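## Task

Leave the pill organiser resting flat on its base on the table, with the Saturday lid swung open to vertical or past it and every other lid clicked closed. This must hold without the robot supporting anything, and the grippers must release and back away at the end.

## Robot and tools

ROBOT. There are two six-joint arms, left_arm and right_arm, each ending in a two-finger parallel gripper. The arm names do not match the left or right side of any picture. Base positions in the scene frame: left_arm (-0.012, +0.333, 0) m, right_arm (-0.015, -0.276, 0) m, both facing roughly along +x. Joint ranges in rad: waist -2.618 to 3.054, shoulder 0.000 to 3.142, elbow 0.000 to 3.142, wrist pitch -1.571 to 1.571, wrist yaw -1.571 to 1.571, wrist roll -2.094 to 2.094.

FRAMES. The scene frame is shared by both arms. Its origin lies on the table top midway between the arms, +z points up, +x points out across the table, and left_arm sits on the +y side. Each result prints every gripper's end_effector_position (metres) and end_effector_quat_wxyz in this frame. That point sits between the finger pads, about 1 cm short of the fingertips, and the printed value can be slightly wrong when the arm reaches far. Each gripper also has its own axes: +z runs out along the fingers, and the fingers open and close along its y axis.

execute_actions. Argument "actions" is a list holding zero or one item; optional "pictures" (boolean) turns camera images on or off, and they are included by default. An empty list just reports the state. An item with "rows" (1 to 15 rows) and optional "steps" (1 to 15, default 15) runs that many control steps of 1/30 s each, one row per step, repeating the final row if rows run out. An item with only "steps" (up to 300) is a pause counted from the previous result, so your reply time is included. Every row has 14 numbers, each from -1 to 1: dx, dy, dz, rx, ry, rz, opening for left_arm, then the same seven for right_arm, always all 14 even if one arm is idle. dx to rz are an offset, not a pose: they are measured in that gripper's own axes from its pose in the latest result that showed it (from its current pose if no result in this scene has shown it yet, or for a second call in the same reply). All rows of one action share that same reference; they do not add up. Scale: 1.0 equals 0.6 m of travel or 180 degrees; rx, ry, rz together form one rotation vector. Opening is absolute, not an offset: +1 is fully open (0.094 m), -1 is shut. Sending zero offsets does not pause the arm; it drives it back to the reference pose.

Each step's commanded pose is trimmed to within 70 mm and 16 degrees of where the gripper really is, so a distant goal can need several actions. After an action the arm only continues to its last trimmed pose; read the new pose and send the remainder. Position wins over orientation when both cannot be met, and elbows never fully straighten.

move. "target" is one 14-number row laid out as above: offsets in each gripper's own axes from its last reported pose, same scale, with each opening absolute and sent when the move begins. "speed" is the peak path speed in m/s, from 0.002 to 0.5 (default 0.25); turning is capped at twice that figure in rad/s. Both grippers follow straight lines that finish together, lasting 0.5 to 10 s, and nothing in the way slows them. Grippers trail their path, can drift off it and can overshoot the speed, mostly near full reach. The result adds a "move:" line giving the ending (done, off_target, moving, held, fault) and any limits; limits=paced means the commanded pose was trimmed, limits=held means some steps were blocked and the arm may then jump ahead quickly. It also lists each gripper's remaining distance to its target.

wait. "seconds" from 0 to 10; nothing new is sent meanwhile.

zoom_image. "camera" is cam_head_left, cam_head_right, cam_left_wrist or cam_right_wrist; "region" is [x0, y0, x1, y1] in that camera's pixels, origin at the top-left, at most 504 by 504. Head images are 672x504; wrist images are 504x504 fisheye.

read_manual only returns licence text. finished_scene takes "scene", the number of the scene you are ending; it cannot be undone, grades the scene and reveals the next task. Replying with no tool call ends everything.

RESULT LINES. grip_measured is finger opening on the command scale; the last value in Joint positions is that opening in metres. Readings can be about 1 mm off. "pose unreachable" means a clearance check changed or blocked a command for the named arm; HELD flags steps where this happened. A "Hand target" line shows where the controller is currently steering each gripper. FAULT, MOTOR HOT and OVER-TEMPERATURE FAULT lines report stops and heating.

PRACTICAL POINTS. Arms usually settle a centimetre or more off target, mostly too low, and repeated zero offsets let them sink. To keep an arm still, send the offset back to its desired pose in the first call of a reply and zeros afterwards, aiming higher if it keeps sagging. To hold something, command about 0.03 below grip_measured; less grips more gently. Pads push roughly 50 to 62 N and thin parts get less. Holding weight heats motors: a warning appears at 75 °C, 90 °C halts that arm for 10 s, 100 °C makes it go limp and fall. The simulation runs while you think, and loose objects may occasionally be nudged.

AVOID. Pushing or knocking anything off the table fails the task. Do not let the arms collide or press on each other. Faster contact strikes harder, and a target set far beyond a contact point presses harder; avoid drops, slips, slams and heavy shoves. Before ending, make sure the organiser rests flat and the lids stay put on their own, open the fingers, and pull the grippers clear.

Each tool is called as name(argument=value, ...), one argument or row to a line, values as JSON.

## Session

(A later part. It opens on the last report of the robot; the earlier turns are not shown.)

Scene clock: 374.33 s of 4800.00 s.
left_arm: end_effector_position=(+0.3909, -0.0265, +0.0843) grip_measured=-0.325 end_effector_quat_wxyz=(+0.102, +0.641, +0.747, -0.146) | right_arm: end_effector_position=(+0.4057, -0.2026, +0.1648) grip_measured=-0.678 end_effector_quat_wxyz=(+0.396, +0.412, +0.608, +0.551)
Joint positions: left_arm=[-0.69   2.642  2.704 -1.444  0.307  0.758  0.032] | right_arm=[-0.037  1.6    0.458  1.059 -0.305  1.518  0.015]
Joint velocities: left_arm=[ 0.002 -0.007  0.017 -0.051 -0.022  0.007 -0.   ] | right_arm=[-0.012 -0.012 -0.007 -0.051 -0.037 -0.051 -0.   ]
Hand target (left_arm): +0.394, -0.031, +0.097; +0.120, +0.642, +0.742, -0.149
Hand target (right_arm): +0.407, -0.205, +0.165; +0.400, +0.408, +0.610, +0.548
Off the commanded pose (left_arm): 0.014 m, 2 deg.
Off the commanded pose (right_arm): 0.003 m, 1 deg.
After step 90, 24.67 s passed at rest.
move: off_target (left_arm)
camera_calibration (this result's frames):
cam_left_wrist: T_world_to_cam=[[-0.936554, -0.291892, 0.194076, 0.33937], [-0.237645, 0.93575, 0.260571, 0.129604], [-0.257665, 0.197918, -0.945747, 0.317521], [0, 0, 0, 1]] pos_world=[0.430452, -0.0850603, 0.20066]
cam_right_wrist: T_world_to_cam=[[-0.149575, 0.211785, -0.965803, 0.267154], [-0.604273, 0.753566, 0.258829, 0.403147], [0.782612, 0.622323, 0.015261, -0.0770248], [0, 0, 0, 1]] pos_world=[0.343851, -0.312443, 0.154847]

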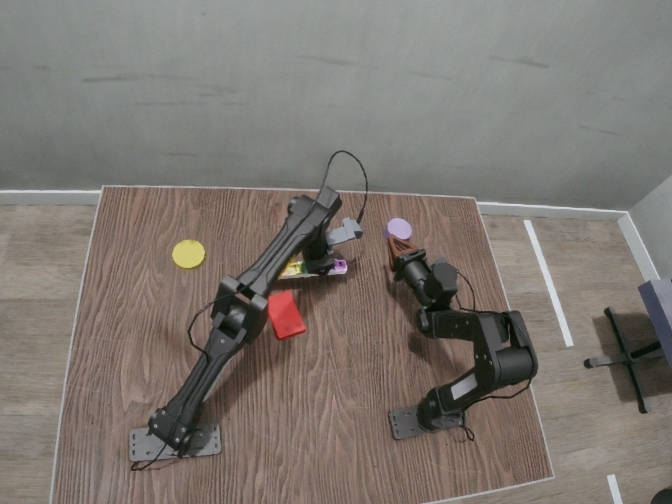

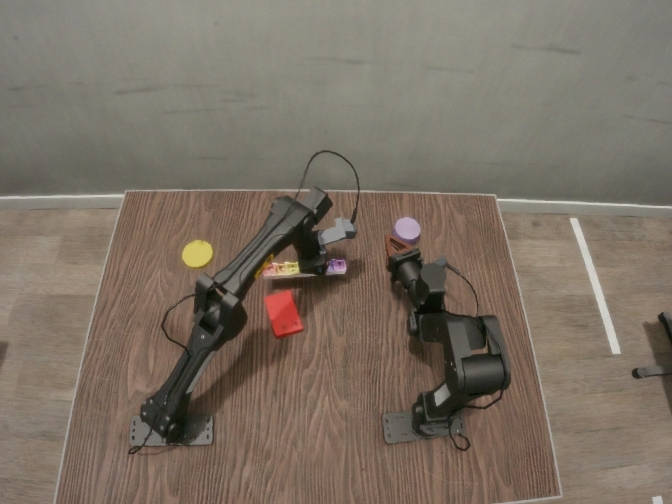

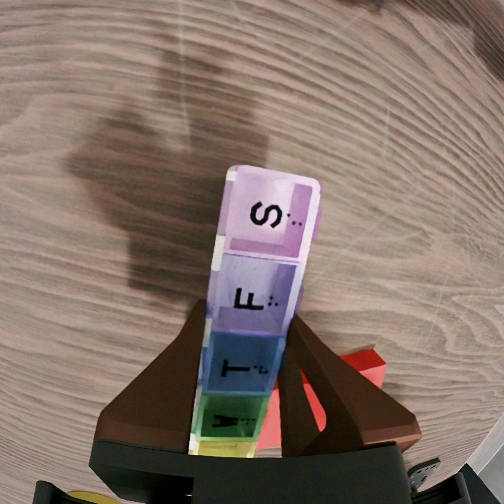

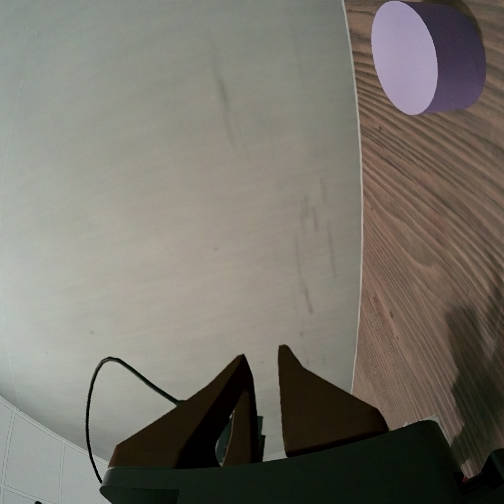

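move(
  target=[0.238,0.117,-0.117,-0.047,-0.020,-0.110,-0.42,-0.005,0,0,0,0,0,-0.68],
  speed=0.15,
)

Scene clock: 390.43 s of 4800.00 s.
left_arm: end_effector_position=(+0.4412, +0.1447, +0.0785) grip_measured=-0.325 end_effector_quat_wxyz=(+0.120, +0.487, +0.856, -0.124) | right_arm: end_effector_position=(+0.4057, -0.2026, +0.1648) grip_measured=-0.678 end_effector_quat_wxyz=(+0.396, +0.413, +0.607, +0.552)
Joint positions: left_arm=[-0.349  2.28   2.025 -1.132  0.295  0.717  0.032] | right_arm=[-0.037  1.6    0.458  1.059 -0.305  1.522  0.015]
Joint velocities: left_arm=[-0.002  0.002 -0.002  0.007  0.007 -0.022  0.   ] | right_arm=[-0.017 -0.017  0.012 -0.022  0.051  0.022  0.   ]
Hand target (left_arm): +0.443, +0.140, +0.098; +0.147, +0.490, +0.850, -0.125
Hand target (right_arm): +0.407, -0.205, +0.165; +0.396, +0.412, +0.608, +0.551
Off the commanded pose (left_arm): 0.017 m, 3 deg.
Off the commanded pose (right_arm): 0.003 m, 0 deg.
After step 90, 11.43 s passed at rest.
move: off_target (left_arm)
camera_calibration (this result's frames):
cam_left_wrist: T_world_to_cam=[[-0.75804, -0.620883, 0.199699, 0.40597], [-0.564466, 0.777939, 0.276023, 0.148733], [-0.326731, 0.096513, -0.940177, 0.335886], [0, 0, 0, 1]] pos_world=[0.501441, 0.103938, 0.193667]
cam_right_wrist: T_world_to_cam=[[-0.150653, 0.214928, -0.96494, 0.268086], [-0.603763, 0.752892, 0.261961, 0.402287], [0.782798, 0.622061, 0.0163399, -0.0773313], [0, 0, 0, 1]] pos_world=[0.343809, -0.312393, 0.154567]

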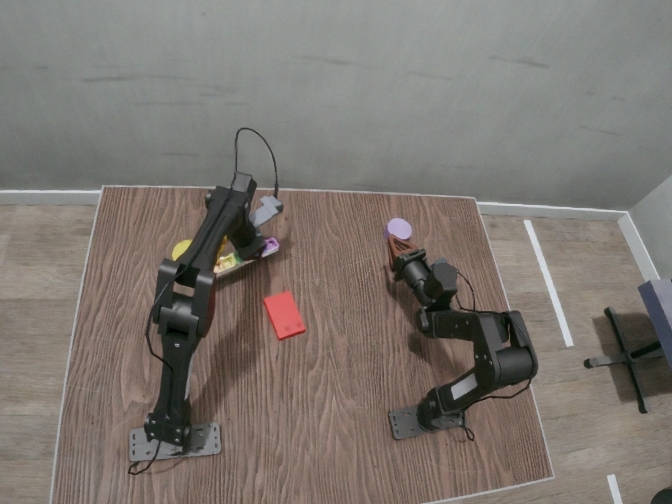

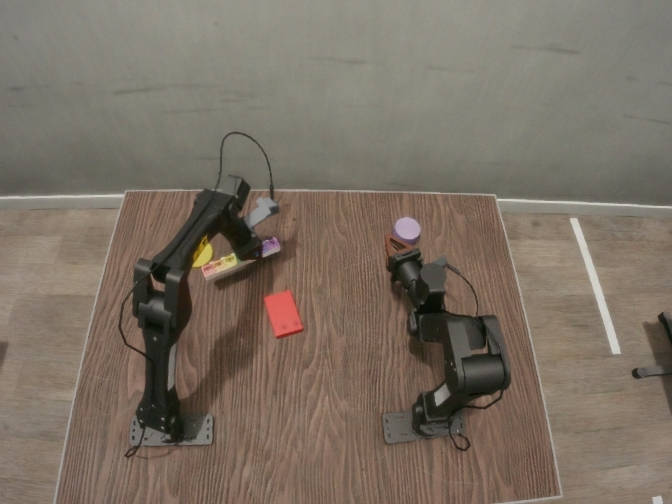

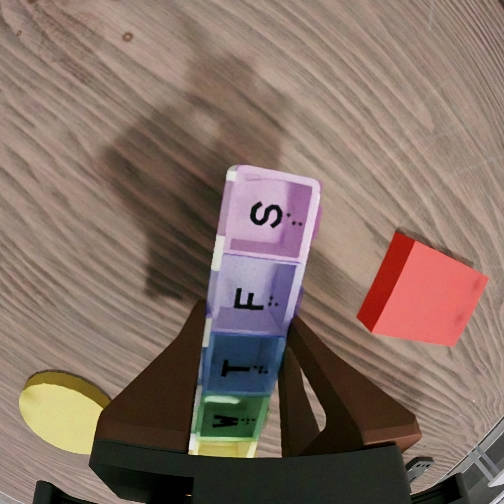

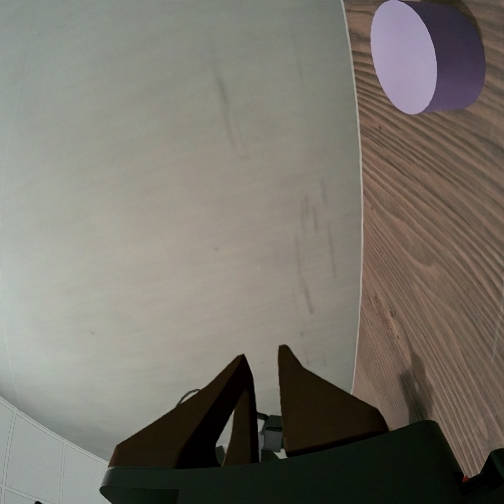

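move(
  target=[0.044,-0.004,-0.0275,0,0,0,-0.42,0.363,-0.061,0.183,-0.025,0.05,0,-0.68],
  speed=0.2,
)

Scene clock: 406.53 s of 4800.00 s.
left_arm: end_effector_position=(+0.4210, +0.1695, +0.0671) grip_measured=-0.325 end_effector_quat_wxyz=(+0.092, +0.486, +0.860, -0.126) | right_arm: end_effector_position=(+0.4216, +0.0331, +0.0952) grip_measured=-0.678 end_effector_quat_wxyz=(+0.347, +0.358, +0.638, +0.587)
Joint positions: left_arm=[-0.312  2.226  1.901 -1.13   0.291  0.757  0.032] | right_arm=[0.576 2.175 0.852 1.251 0.131 1.557 0.015]
Joint velocities: left_arm=[ 0.017 -0.002 -0.007  0.007 -0.154 -0.066  0.001] | right_arm=[-0.002 -0.007 -0.007  0.007 -0.022 -0.007  0.   ]
Hand target (left_arm): +0.425, +0.170, +0.086; +0.119, +0.488, +0.856, -0.123
Hand target (right_arm): +0.430, +0.036, +0.117; +0.364, +0.352, +0.616, +0.604
Off the commanded pose (left_arm): 0.019 m, 3 deg.
Off the commanded pose (right_arm): 0.022 m, 4 deg.
After step 90, 11.37 s passed at rest.
move: off_target (left_arm, right_arm)
camera_calibration (this result's frames):
cam_left_wrist: T_world_to_cam=[[-0.747326, -0.626002, 0.222767, 0.403171], [-0.548872, 0.770552, 0.324019, 0.112622], [-0.37449, 0.119877, -0.919449, 0.330839], [0, 0, 0, 1]] pos_world=[0.487011, 0.125944, 0.177884]
cam_right_wrist: T_world_to_cam=[[-0.18055, 0.190158, -0.965009, 0.166089], [-0.726911, 0.635135, 0.261158, 0.30857], [0.662572, 0.748628, 0.0235548, -0.18946], [0, 0, 0, 1]] pos_world=[0.379821, -0.0857318, 0.084155]

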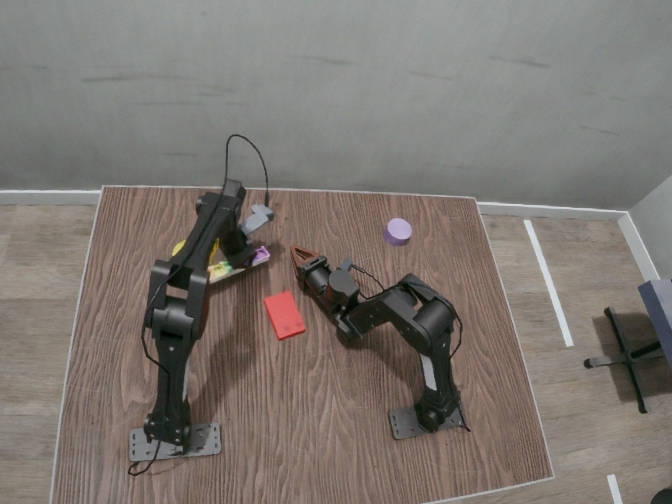

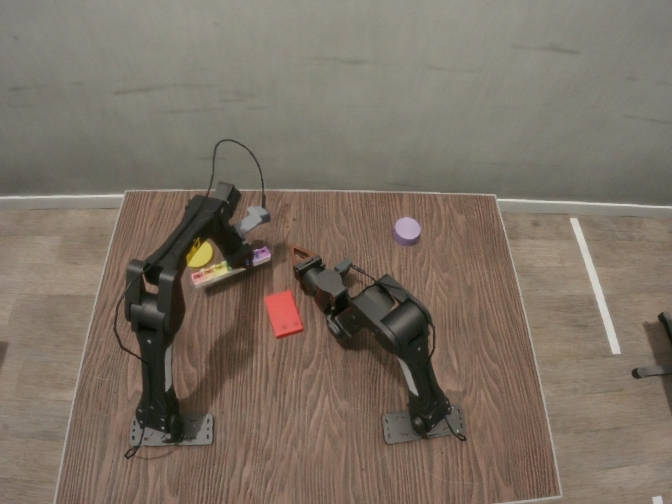

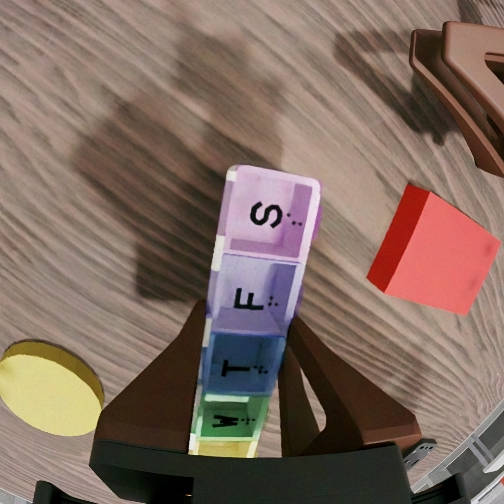

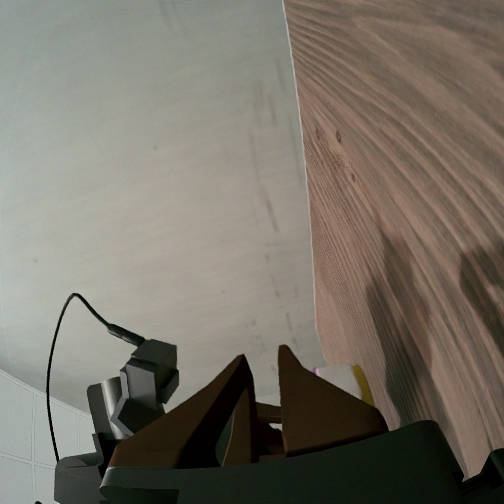

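move(
  target=[-0.022,-0.004,-0.045,-0.01,0,0,-0.42,0,-0.075,0.025,-0.04,0,0,-0.68],
  speed=0.08,
)

Scene clock: 413.83 s of 4800.00 s.
left_arm: end_effector_position=(+0.4182, +0.1721, +0.0810) grip_measured=-0.325 end_effector_quat_wxyz=(+0.078, +0.480, +0.866, -0.115) | right_arm: end_effector_position=(+0.4297, +0.0388, +0.0618) grip_measured=-0.678 end_effector_quat_wxyz=(+0.363, +0.343, +0.596, +0.628)
Joint positions: left_arm=[-0.319  2.226  1.964 -1.209  0.261  0.739  0.032] | right_arm=[0.576 2.441 0.936 1.558 0.133 1.562 0.015]
Joint velocities: left_arm=[-0.017  0.002 -0.012 -0.007  0.007 -0.022  0.   ] | right_arm=[-0.002 -0.012 -0.027  0.037 -0.007 -0.022  0.   ]
Hand target (left_arm): +0.424, +0.166, +0.097; +0.100, +0.484, +0.862, -0.112
Hand target (right_arm): +0.434, +0.039, +0.051; +0.366, +0.339, +0.605, +0.621
Off the commanded pose (left_arm): 0.018 m, 2 deg.
Off the commanded pose (right_arm): 0.013 m, 1 deg.
joint sent to its limit (right arm) — the command would take joint 4 (wrist pitch) past its upper limit, so that joint was sent only as far as its limit.
After step 90, 3.10 s passed at rest.
move: off_target (left_arm, right_arm)
camera_calibration (this result's frames):
cam_left_wrist: T_world_to_cam=[[-0.735472, -0.643291, 0.212737, 0.398401], [-0.554595, 0.75193, 0.356407, 0.107535], [-0.389237, 0.144145, -0.90979, 0.343541], [0, 0, 0, 1]] pos_world=[0.48637, 0.12591, 0.189469]
cam_right_wrist: T_world_to_cam=[[-0.0861933, 0.268885, -0.959308, 0.0902387], [-0.75015, 0.616139, 0.240099, 0.331641], [0.655626, 0.74032, 0.148597, -0.202748], [0, 0, 0, 1]] pos_world=[0.389485, -0.0785025, 0.0370679]

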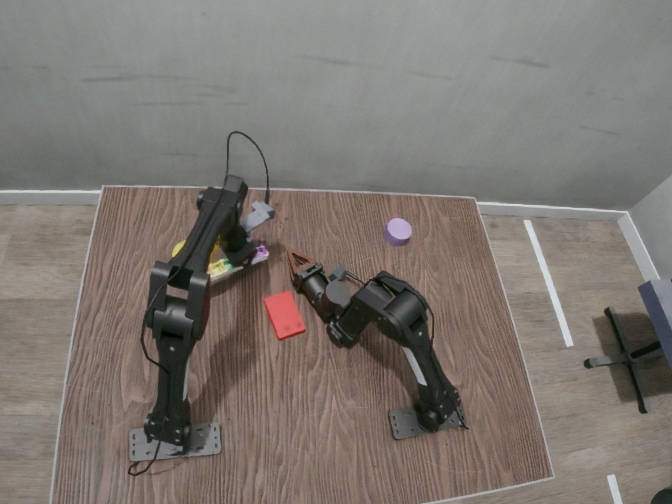

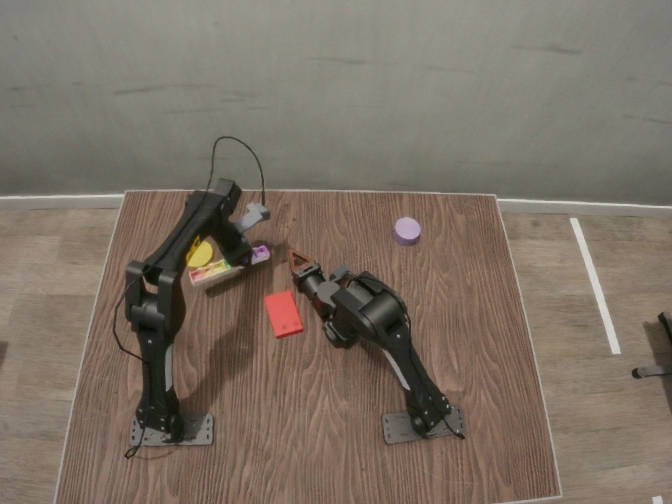

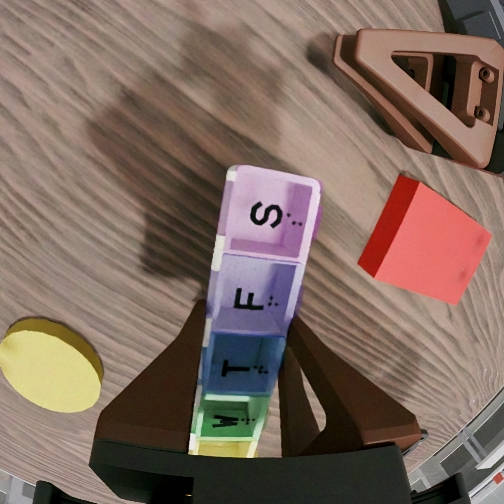

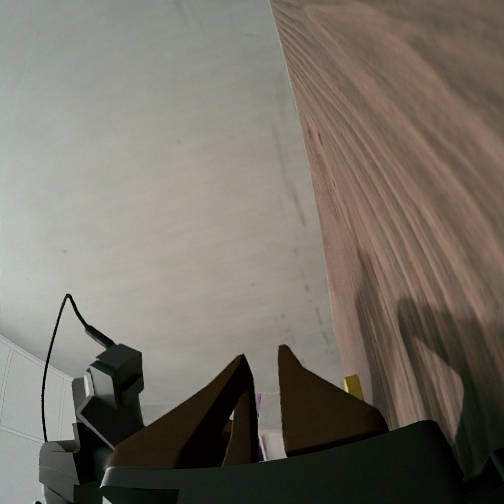

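move(
  target=[-0.022,-0.004,-0.028,0,0,0,-0.42,0,-0.015,0.03,0.018,0,0,-0.68],
  speed=0.05,
)

Scene clock: 417.80 s of 4800.00 s.
left_arm: end_effector_position=(+0.4170, +0.1710, +0.0921) grip_measured=-0.325 end_effector_quat_wxyz=(+0.065, +0.476, +0.869, -0.115) | right_arm: end_effector_position=(+0.4383, +0.0453, +0.0606) grip_measured=-0.678 end_effector_quat_wxyz=(+0.359, +0.348, +0.601, +0.623)
Joint positions: left_arm=[-0.325  2.252  2.053 -1.297  0.254  0.727  0.032] | right_arm=[0.576 2.441 0.981 1.495 0.133 1.568 0.015]
Joint velocities: left_arm=[ 0.002 -0.012 -0.017  0.007 -0.007 -0.051 -0.001] | right_arm=[ 0.007 -0.007  0.002  0.037 -0.037 -0.007  0.   ]
Hand target (left_arm): +0.422, +0.164, +0.100; +0.079, +0.480, +0.866, -0.115
Hand target (right_arm): +0.445, +0.048, +0.054; +0.354, +0.353, +0.613, +0.612
Off the commanded pose (left_arm): 0.012 m, 2 deg.
Off the commanded pose (right_arm): 0.010 m, 2 deg.
move: off_target (left_arm)
camera_calibration (this result's frames):
cam_left_wrist: T_world_to_cam=[[-0.726151, -0.650714, 0.221983, 0.391034], [-0.550435, 0.743681, 0.37942, 0.101354], [-0.411979, 0.153329, -0.8982, 0.36017], [0, 0, 0, 1]] pos_world=[0.48812, 0.123852, 0.198246]
cam_right_wrist: T_world_to_cam=[[-0.103968, 0.262521, -0.959309, 0.0961349], [-0.745795, 0.617557, 0.249827, 0.331708], [0.658013, 0.741421, 0.131581, -0.213099], [0, 0, 0, 1]] pos_world=[0.397603, -0.0720906, 0.037393]

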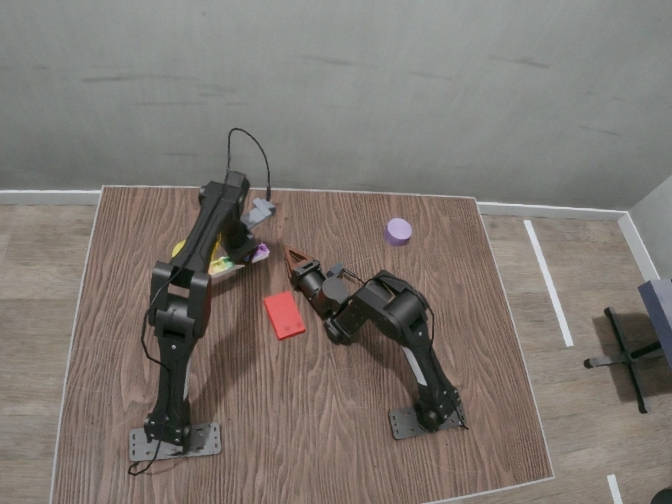

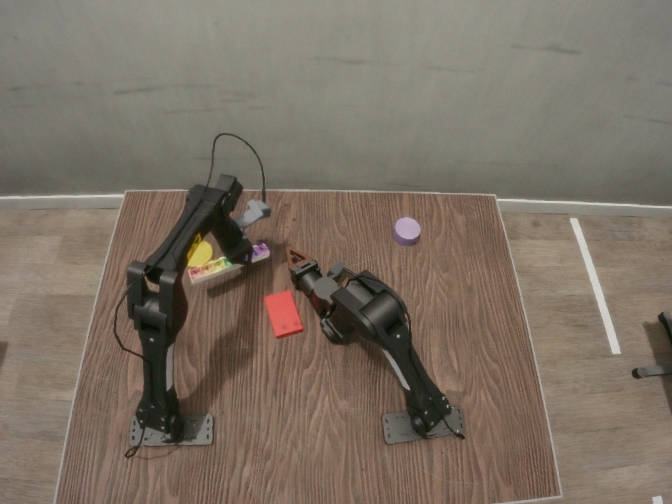

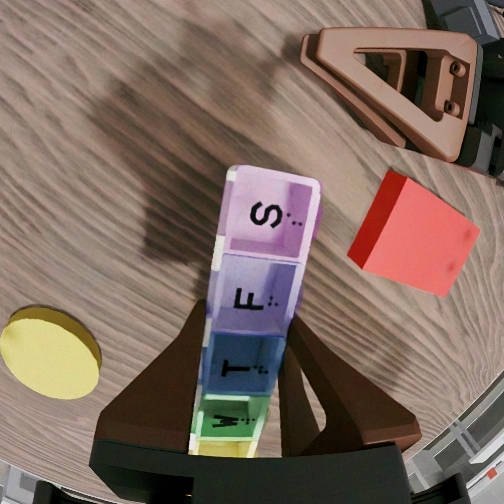

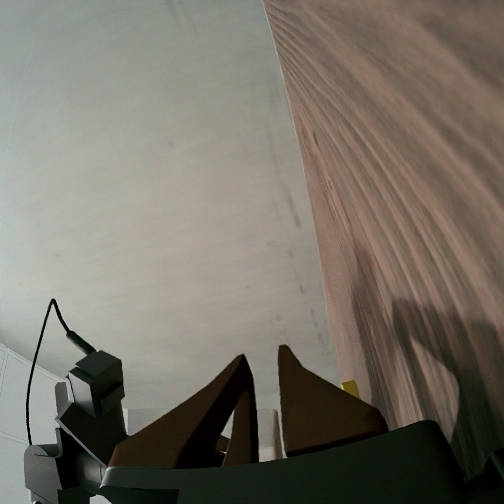

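move(
  target=[-0.053,0.037,0.05,-0.032,-0.06,0.009,-0.42,0,-0.008,0.004,0,0,0,-0.68],
  speed=0.08,
)

Scene clock: 435.50 s of 4800.00 s.
left_arm: end_effector_position=(+0.4502, +0.1566, +0.0482) grip_measured=-0.325 end_effector_quat_wxyz=(+0.145, +0.469, +0.864, -0.112) | right_arm: end_effector_position=(+0.4379, +0.0450, +0.0618) grip_measured=-0.678 end_effector_quat_wxyz=(+0.360, +0.346, +0.598, +0.627)
Joint positions: left_arm=[-0.325  2.252  1.848 -0.928  0.283  0.694  0.032] | right_arm=[0.576 2.446 0.981 1.512 0.133 1.568 0.015]
Joint velocities: left_arm=[-0.002  0.002  0.022  0.022  0.051 -0.007 -0.001] | right_arm=[-0.012 -0.012  0.002  0.022  0.095  0.037  0.001]
Hand target (left_arm): +0.452, +0.149, +0.067; +0.172, +0.473, +0.856, -0.116
Hand target (right_arm): +0.440, +0.047, +0.056; +0.359, +0.348, +0.601, +0.623
Off the commanded pose (left_arm): 0.021 m, 3 deg.
Off the commanded pose (right_arm): 0.007 m, 1 deg.
After step 90, 12.80 s passed at rest.
move: off_target (left_arm)
camera_calibration (this result's frames):
cam_left_wrist: T_world_to_cam=[[-0.73639, -0.655526, 0.167379, 0.423512], [-0.613857, 0.751388, 0.242064, 0.18089], [-0.284446, 0.0755071, -0.955714, 0.294114], [0, 0, 0, 1]] pos_world=[0.506571, 0.119496, 0.166415]
cam_right_wrist: T_world_to_cam=[[-0.0949916, 0.269449, -0.958318, 0.0930882], [-0.748122, 0.615762, 0.247289, 0.332541], [0.656727, 0.740429, 0.143088, -0.212881], [0, 0, 0, 1]] pos_world=[0.397428, -0.0722252, 0.0374352]

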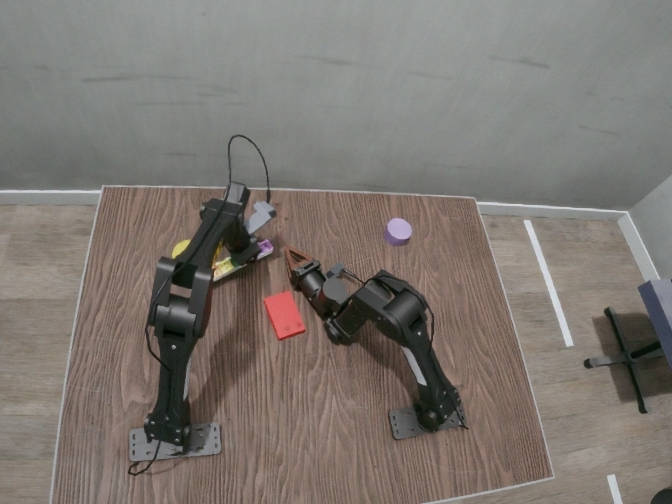

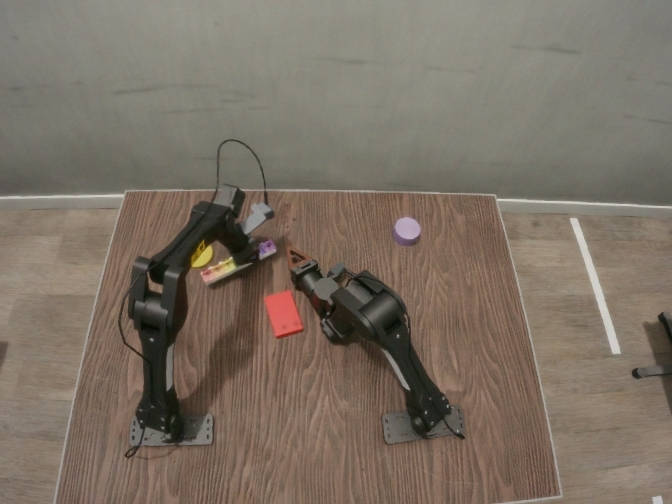

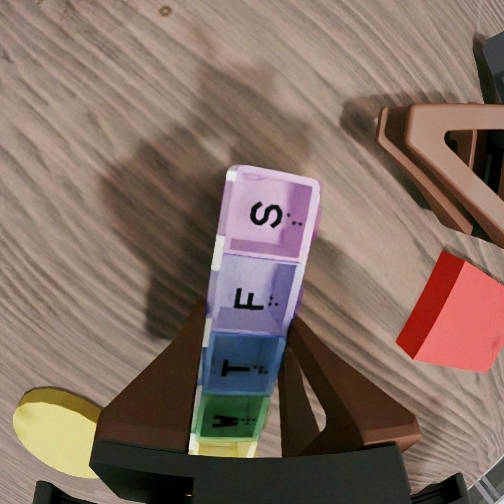

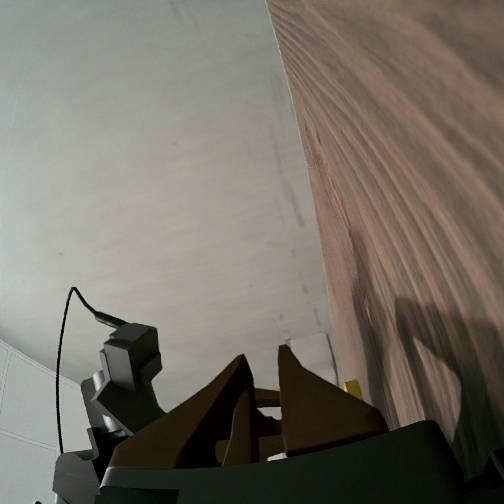

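move(
  target=[-0.09,-0.006,-0.01,-0.005,-0.012,0.012,-0.42,0,-0.008,0.004,0,0,0,-0.68],
  speed=0.05,
)

Scene clock: 455.63 s of 4800.00 s.
left_arm: end_effector_position=(+0.4673, +0.1207, +0.0605) grip_measured=-0.325 end_effector_quat_wxyz=(+0.152, +0.480, +0.857, -0.112) | right_arm: end_effector_position=(+0.4374, +0.0447, +0.0626) grip_measured=-0.678 end_effector_quat_wxyz=(+0.362, +0.345, +0.594, +0.630)
Joint positions: left_arm=[-0.386  2.356  2.07  -1.019  0.273  0.657  0.032] | right_arm=[0.576 2.452 0.981 1.529 0.133 1.568 0.015]
Joint velocities: left_arm=[ 0.007  0.007  0.012  0.007 -0.051 -0.007 -0.   ] | right_arm=[ 0.002 -0.002 -0.027 -0.022 -0.037 -0.051  0.001]
Hand target (left_arm): +0.473, +0.114, +0.073; +0.167, +0.482, +0.853, -0.112
Hand target (right_arm): +0.440, +0.046, +0.057; +0.360, +0.346, +0.598, +0.627
Off the commanded pose (left_arm): 0.016 m, 2 deg.
Off the commanded pose (right_arm): 0.006 m, 1 deg.
After step 90, 15.73 s passed at rest.
move: off_target (left_arm)
camera_calibration (this result's frames):
cam_left_wrist: T_world_to_cam=[[-0.754338, -0.637217, 0.157885, 0.417256], [-0.599707, 0.76671, 0.229146, 0.207791], [-0.267068, 0.0781692, -0.960502, 0.30539], [0, 0, 0, 1]] pos_world=[0.520926, 0.0826949, 0.179835]
cam_right_wrist: T_world_to_cam=[[-0.0871812, 0.275476, -0.957347, 0.0901421], [-0.750129, 0.614213, 0.24505, 0.333316], [0.65552, 0.739497, 0.153095, -0.212514], [0, 0, 0, 1]] pos_world=[0.397196, -0.0724048, 0.037153]

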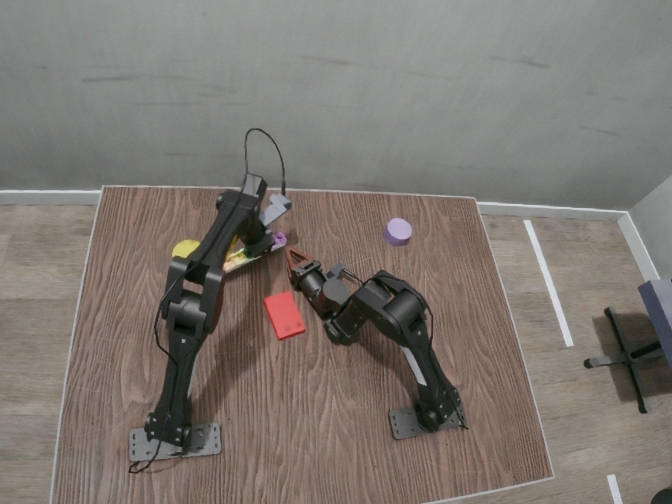

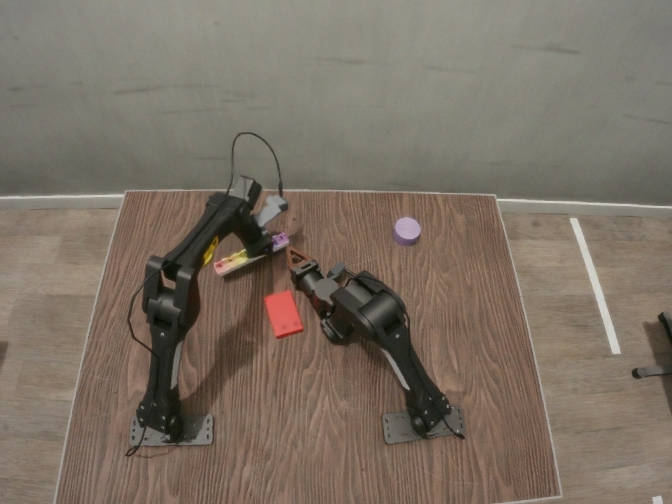

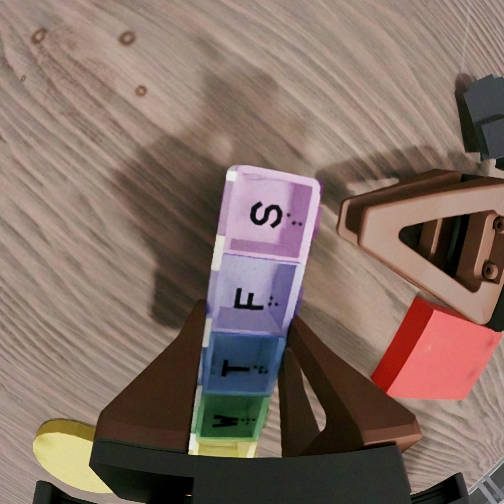

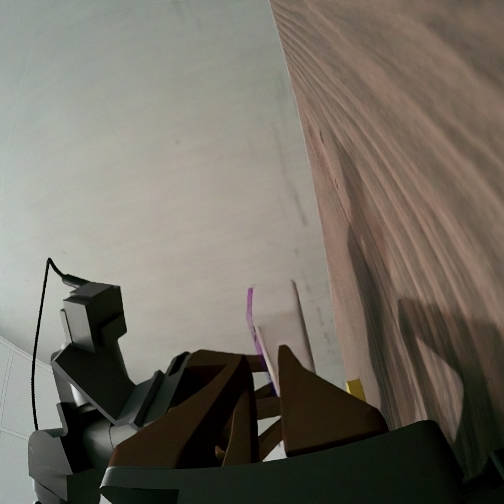

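execute_actions(
  actions=[
    {"rows": [[-0.0127,0.001,-0.014,0,-0.008,0,-0.42,0,-0.004,0.004,0.012,0,0,-0.68]], "steps": 15},
  ],
)

zoom_image(
  camera="cam_right_wrist",
  region=[200, 260, 340, 400],
)

zoom_image(
  camera="cam_left_wrist",
  region=[260, 150, 420, 310],
)

Scene clock: 465.93 s of 4800.00 s.
left_arm: end_effector_position=(+0.4654, +0.1214, +0.0594) grip_measured=-0.325 end_effector_quat_wxyz=(+0.147, +0.479, +0.858, -0.112) | right_arm: end_effector_position=(+0.4378, +0.0450, +0.0620) grip_measured=-0.678 end_effector_quat_wxyz=(+0.360, +0.346, +0.597, +0.628)
Joint positions: left_arm=[-0.386  2.357  2.07  -1.027  0.273  0.656  0.032] | right_arm=[0.576 2.447 0.981 1.514 0.133 1.57  0.015]
Joint velocities: left_arm=[-0.002 -0.007  0.007 -0.051  0.022 -0.051  0.001] | right_arm=[-0.012  0.002 -0.007  0.022  0.022  0.022 -0.   ]
Hand target (left_arm): +0.470, +0.118, +0.071; +0.163, +0.479, +0.855, -0.118
Hand target (right_arm): +0.439, +0.046, +0.061; +0.355, +0.351, +0.605, +0.620
Off the commanded pose (left_arm): 0.013 m, 2 deg.
Off the commanded pose (right_arm): 0.003 m, 2 deg.
Steps of this call (steps 1 to 90: nothing new was sent; then 6.80 s passed at rest; steps 91 to 105: all 15 steps of this action). Readings (end_effector_position):
91: left_arm (+0.4661, +0.1211, +0.0596) | right_arm (+0.4375, +0.0447, +0.0628)
92: left_arm (+0.4660, +0.1212, +0.0596) | right_arm (+0.4375, +0.0448, +0.0628)
94: left_arm (+0.4658, +0.1213, +0.0595) | right_arm (+0.4377, +0.0449, +0.0625)
98: left_arm (+0.4655, +0.1213, +0.0594) | right_arm (+0.4378, +0.0450, +0.0622)
105: the state above
camera_calibration (this result's frames):
cam_left_wrist: T_world_to_cam=[[-0.752354, -0.638356, 0.162682, 0.415386], [-0.598189, 0.765455, 0.237169, 0.205331], [-0.275924, 0.0811203, -0.95775, 0.307358], [0, 0, 0, 1]] pos_world=[0.520151, 0.0830593, 0.178098]
cam_right_wrist: T_world_to_cam=[[-0.0943969, 0.271285, -0.957859, 0.0928731], [-0.748312, 0.615246, 0.247996, 0.33255], [0.656596, 0.740187, 0.144929, -0.212882], [0, 0, 0, 1]] pos_world=[0.397395, -0.0722227, 0.0373409]

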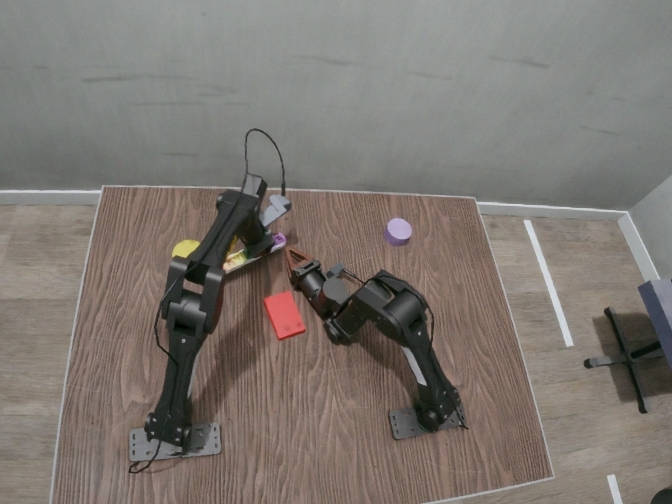

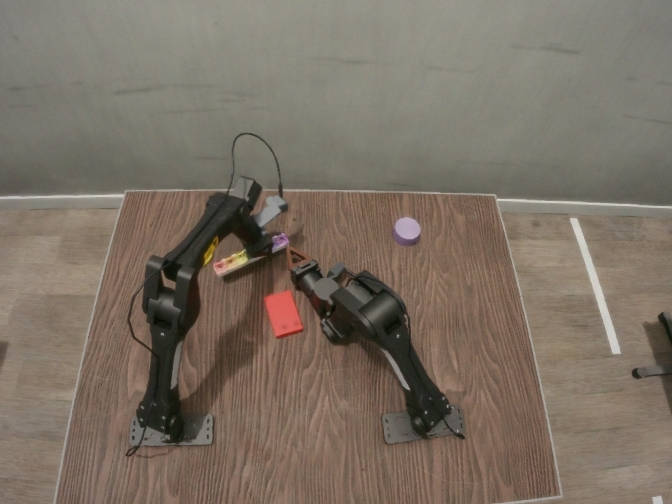

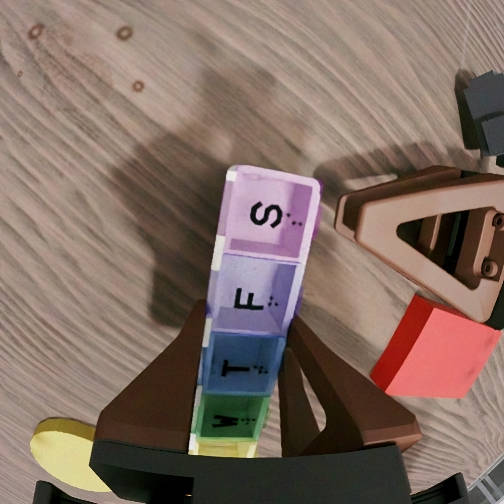

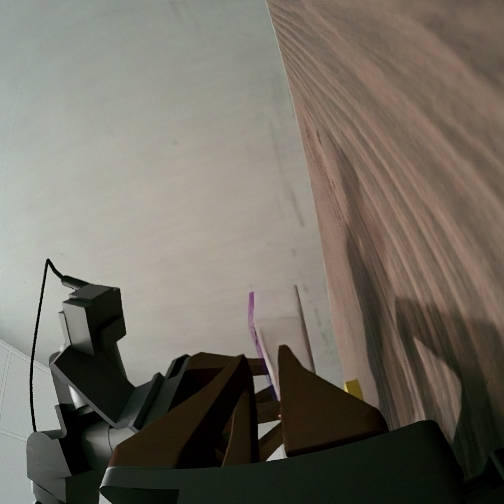

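Region (200, 260, 340, 400) of cam_right_wrist's 504x504 image, scaled by 3.600, with more detail than that image has.

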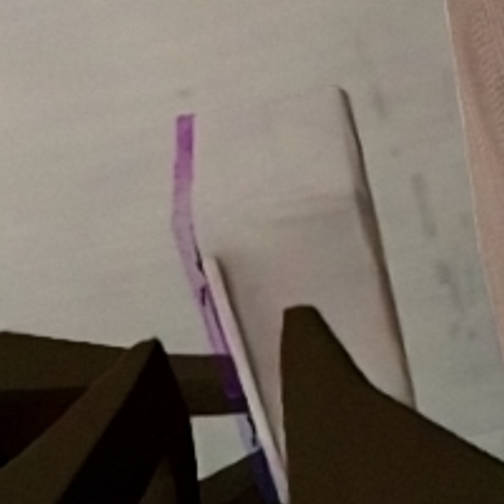

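Region (260, 150, 420, 310) of cam_left_wrist's 504x504 image, scaled by 3.150, with more detail than that image has.

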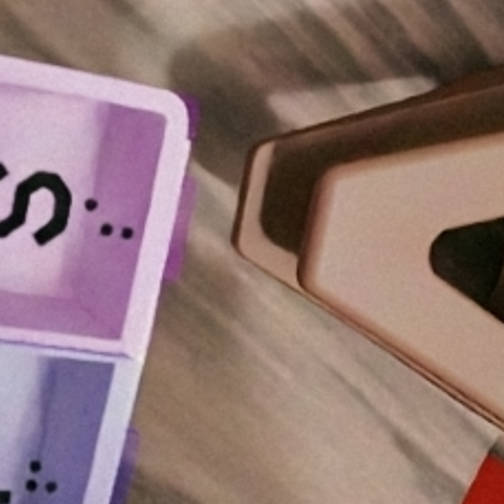

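execute_actions(
  actions=[
    {"rows": [[-0.010,0,-0.006,0,-0.008,0,-0.42,0,-0.002,0.002,0.008,0,0,-0.68]], "steps": 12},
  ],
  pictures=false,
)

Scene clock: 480.20 s of 4800.00 s.
left_arm: end_effector_position=(+0.4654, +0.1214, +0.0594) grip_measured=-0.325 end_effector_quat_wxyz=(+0.147, +0.479, +0.858, -0.112) | right_arm: end_effector_position=(+0.4378, +0.0450, +0.0619) grip_measured=-0.678 end_effector_quat_wxyz=(+0.360, +0.346, +0.597, +0.628)
Joint positions: left_arm=[-0.386  2.357  2.07  -1.028  0.273  0.654  0.032] | right_arm=[0.576 2.447 0.981 1.514 0.133 1.57  0.015]
Joint velocities: left_arm=[-0.007 -0.007  0.007 -0.007  0.051 -0.007  0.002] | right_arm=[ 0.012 -0.002 -0.002 -0.022 -0.037 -0.007 -0.001]
Hand target (left_arm): +0.468, +0.118, +0.065; +0.158, +0.478, +0.856, -0.118
Hand target (right_arm): +0.439, +0.045, +0.061; +0.356, +0.351, +0.605, +0.620
Off the commanded pose (left_arm): 0.007 m, 1 deg.
Off the commanded pose (right_arm): 0.002 m, 1 deg.
Steps of this call (steps 1 to 90: nothing new was sent; then 10.87 s passed at rest; steps 91 to 102: all 12 steps of this action). Readings (end_effector_position):
91: left_arm (+0.4654, +0.1214, +0.0594) | right_arm (+0.4378, +0.0450, +0.0619)
92: left_arm (+0.4654, +0.1214, +0.0594) | right_arm (+0.4378, +0.0450, +0.0619)
94: left_arm (+0.4654, +0.1214, +0.0594) | right_arm (+0.4378, +0.0450, +0.0619)
98: left_arm (+0.4654, +0.1214, +0.0594) | right_arm (+0.4378, +0.0450, +0.0619)
102: the state above

execute_actions(
  actions=[
    {"rows": [[-0.009,0,0.005,0,-0.008,0,-0.42,0,-0.002,0.002,0.008,0,0,-0.68]], "steps": 12},
  ],
  pictures=false,
)

Scene clock: 483.27 s of 4800.00 s.
left_arm: end_effector_position=(+0.4678, +0.1206, +0.0601) grip_measured=-0.325 end_effector_quat_wxyz=(+0.152, +0.477, +0.858, -0.112) | right_arm: end_effector_position=(+0.4378, +0.0450, +0.0619) grip_measured=-0.678 end_effector_quat_wxyz=(+0.360, +0.346, +0.597, +0.628)
Joint positions: left_arm=[-0.386  2.357  2.07  -1.017  0.273  0.65   0.032] | right_arm=[0.576 2.447 0.981 1.514 0.133 1.57  0.015]
Joint velocities: left_arm=[-0.002  0.007 -0.002 -0.066 -0.081 -0.051  0.001] | right_arm=[-0.017  0.002 -0.017  0.037 -0.007 -0.022 -0.001]
Hand target (left_arm): +0.468, +0.116, +0.059; +0.157, +0.477, +0.856, -0.119
Hand target (right_arm): +0.439, +0.045, +0.061; +0.356, +0.351, +0.605, +0.620
Off the commanded pose (left_arm): 0.005 m, 1 deg.
Off the commanded pose (right_arm): 0.002 m, 1 deg.
Steps of this call (steps 1 to 80: nothing new was sent; steps 81 to 92: all 12 steps of this action). Readings (end_effector_position):
81: left_arm (+0.4655, +0.1213, +0.0594) | right_arm (+0.4378, +0.0450, +0.0619)
82: left_arm (+0.4660, +0.1212, +0.0596) | right_arm (+0.4378, +0.0450, +0.0619)
84: left_arm (+0.4667, +0.1209, +0.0598) | right_arm (+0.4378, +0.0450, +0.0619)
88: left_arm (+0.4675, +0.1207, +0.0600) | right_arm (+0.4378, +0.0450, +0.0619)
92: the state above

execute_actions(
  actions=[
    {"rows": [[-0.003,0,0.010,0,-0.004,0,-0.42,0,-0.002,0.002,0.008,0,0,-0.68],[-0.002,0,0.015,0,-0.004,0,-0.42,0,-0.002,0.002,0.008,0,0,-0.68]], "steps": 12},
  ],
  pictures=false,
)

Scene clock: 487.57 s of 4800.00 s.
left_arm: end_effector_position=(+0.4674, +0.1207, +0.0502) grip_measured=-0.325 end_effector_quat_wxyz=(+0.147, +0.476, +0.860, -0.113) | right_arm: end_effector_position=(+0.4378, +0.0450, +0.0619) grip_measured=-0.678 end_effector_quat_wxyz=(+0.360, +0.346, +0.597, +0.628)
Joint positions: left_arm=[-0.386  2.369  2.054 -0.998  0.273  0.647  0.032] | right_arm=[0.576 2.447 0.981 1.514 0.133 1.57  0.015]
Joint velocities: left_arm=[-0.012  0.007 -0.002  0.022  0.037 -0.022 -0.001] | right_arm=[ 0.002 -0.017 -0.017  0.007  0.037  0.022 -0.001]
Hand target (left_arm): +0.470, +0.117, +0.052; +0.157, +0.476, +0.857, -0.115
Hand target (right_arm): +0.439, +0.045, +0.061; +0.356, +0.351, +0.605, +0.620
Off the commanded pose (left_arm): 0.005 m, 1 deg.
Off the commanded pose (right_arm): 0.002 m, 1 deg.
Steps of this call (steps 1 to 90: nothing new was sent; then 0.90 s passed at rest; steps 91 to 102: all 12 steps of this action). Readings (end_effector_position):
91: left_arm (+0.4681, +0.1205, +0.0602) | right_arm (+0.4378, +0.0450, +0.0619)
92: left_arm (+0.4685, +0.1203, +0.0597) | right_arm (+0.4378, +0.0450, +0.0619)
94: left_arm (+0.4688, +0.1202, +0.0583) | right_arm (+0.4378, +0.0450, +0.0619)
98: left_arm (+0.4678, +0.1206, +0.0528) | right_arm (+0.4378, +0.0450, +0.0619)
102: the state above

execute_actions(
  actions=[
    {"rows": [[-0.006,0,-0.008,0,-0.004,0,-0.42,0,-0.002,0.002,0.008,0,0,-0.68]], "steps": 10},
  ],
)

zoom_image(
  camera="cam_right_wrist",
  region=[200, 260, 340, 400],
)

zoom_image(
  camera="cam_left_wrist",
  region=[260, 150, 420, 310],
)

Scene clock: 490.57 s of 4800.00 s.
left_arm: end_effector_position=(+0.4666, +0.1210, +0.0500) grip_measured=-0.325 end_effector_quat_wxyz=(+0.146, +0.476, +0.860, -0.113) | right_arm: end_effector_position=(+0.4378, +0.0450, +0.0619) grip_measured=-0.678 end_effector_quat_wxyz=(+0.360, +0.346, +0.597, +0.628)
Joint positions: left_arm=[-0.386  2.369  2.054 -1.001  0.273  0.647  0.032] | right_arm=[0.576 2.447 0.981 1.514 0.133 1.57  0.015]
Joint velocities: left_arm=[ 0.007 -0.012 -0.012 -0.007 -0.051  0.022 -0.001] | right_arm=[-0.007 -0.002 -0.002  0.066 -0.007  0.022 -0.   ]
Hand target (left_arm): +0.469, +0.119, +0.056; +0.153, +0.475, +0.859, -0.116
Hand target (right_arm): +0.439, +0.045, +0.061; +0.356, +0.351, +0.605, +0.620
Off the commanded pose (left_arm): 0.006 m, 1 deg.
Off the commanded pose (right_arm): 0.002 m, 1 deg.
Steps of this call (steps 1 to 80: nothing new was sent; steps 81 to 90: all 10 steps of this action). Readings (end_effector_position):
81: left_arm (+0.4680, +0.1205, +0.0503) | right_arm (+0.4378, +0.0450, +0.0619)
82: left_arm (+0.4677, +0.1206, +0.0503) | right_arm (+0.4378, +0.0450, +0.0619)
84: left_arm (+0.4672, +0.1208, +0.0501) | right_arm (+0.4378, +0.0450, +0.0619)
88: left_arm (+0.4667, +0.1209, +0.0500) | right_arm (+0.4378, +0.0450, +0.0619)
90: the state above
camera_calibration (this result's frames):
cam_left_wrist: T_world_to_cam=[[-0.746271, -0.644396, 0.166834, 0.415232], [-0.603213, 0.760669, 0.239828, 0.211363], [-0.281449, 0.07834, -0.956373, 0.301487], [0, 0, 0, 1]] pos_world=[0.522225, 0.0831783, 0.168368]
cam_right_wrist: T_world_to_cam=[[-0.0946861, 0.271062, -0.957894, 0.0929214], [-0.748237, 0.615303, 0.248079, 0.332534], [0.65664, 0.740221, 0.144558, -0.21287], [0, 0, 0, 1]] pos_world=[0.397391, -0.0722257, 0.0372863]

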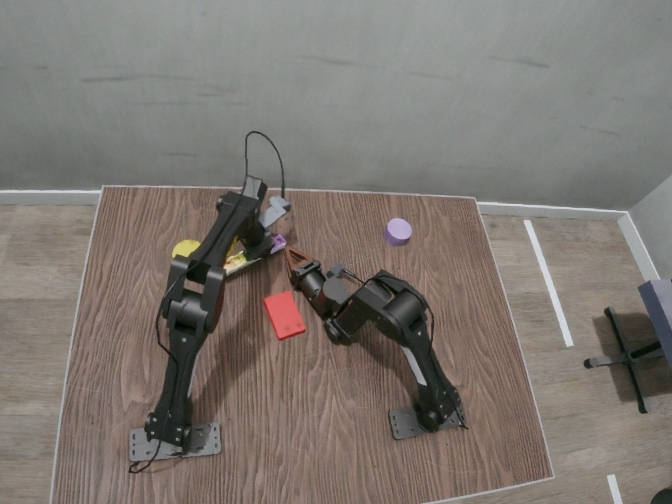

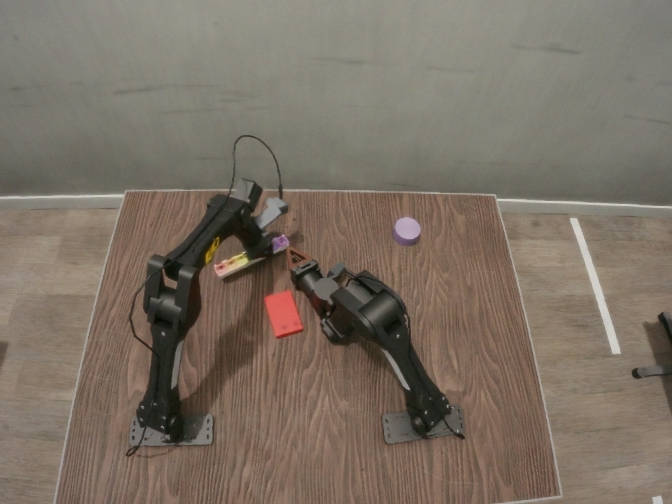

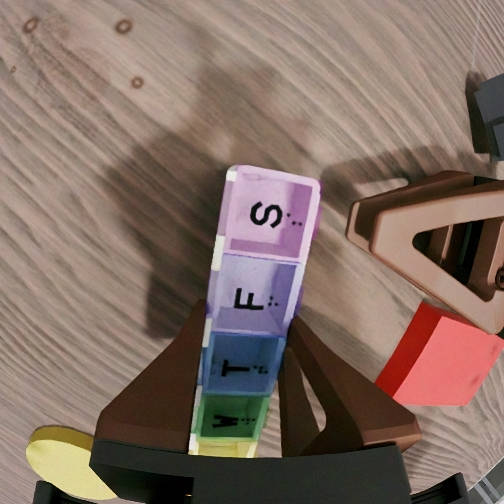

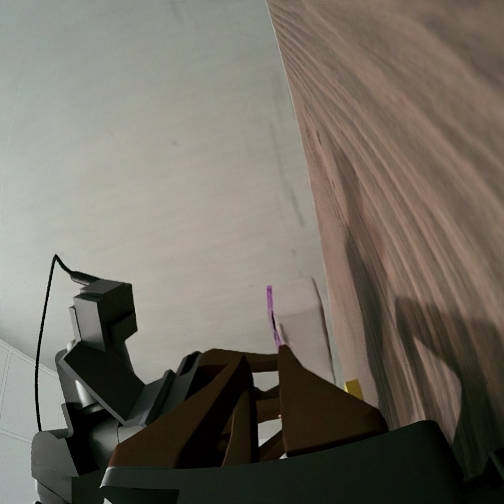

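Region (200, 260, 340, 400) of cam_right_wrist's 504x504 image, scaled by 3.600, with more detail than that image has.

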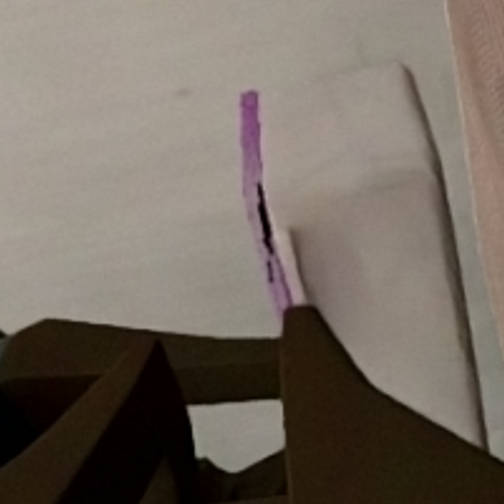

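Region (260, 150, 420, 310) of cam_left_wrist's 504x504 image, scaled by 3.150, with more detail than that image has.

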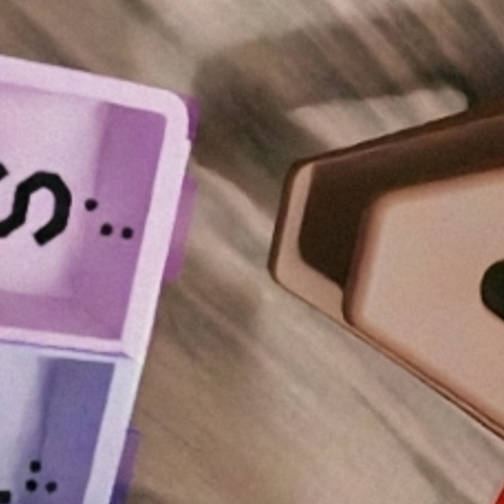

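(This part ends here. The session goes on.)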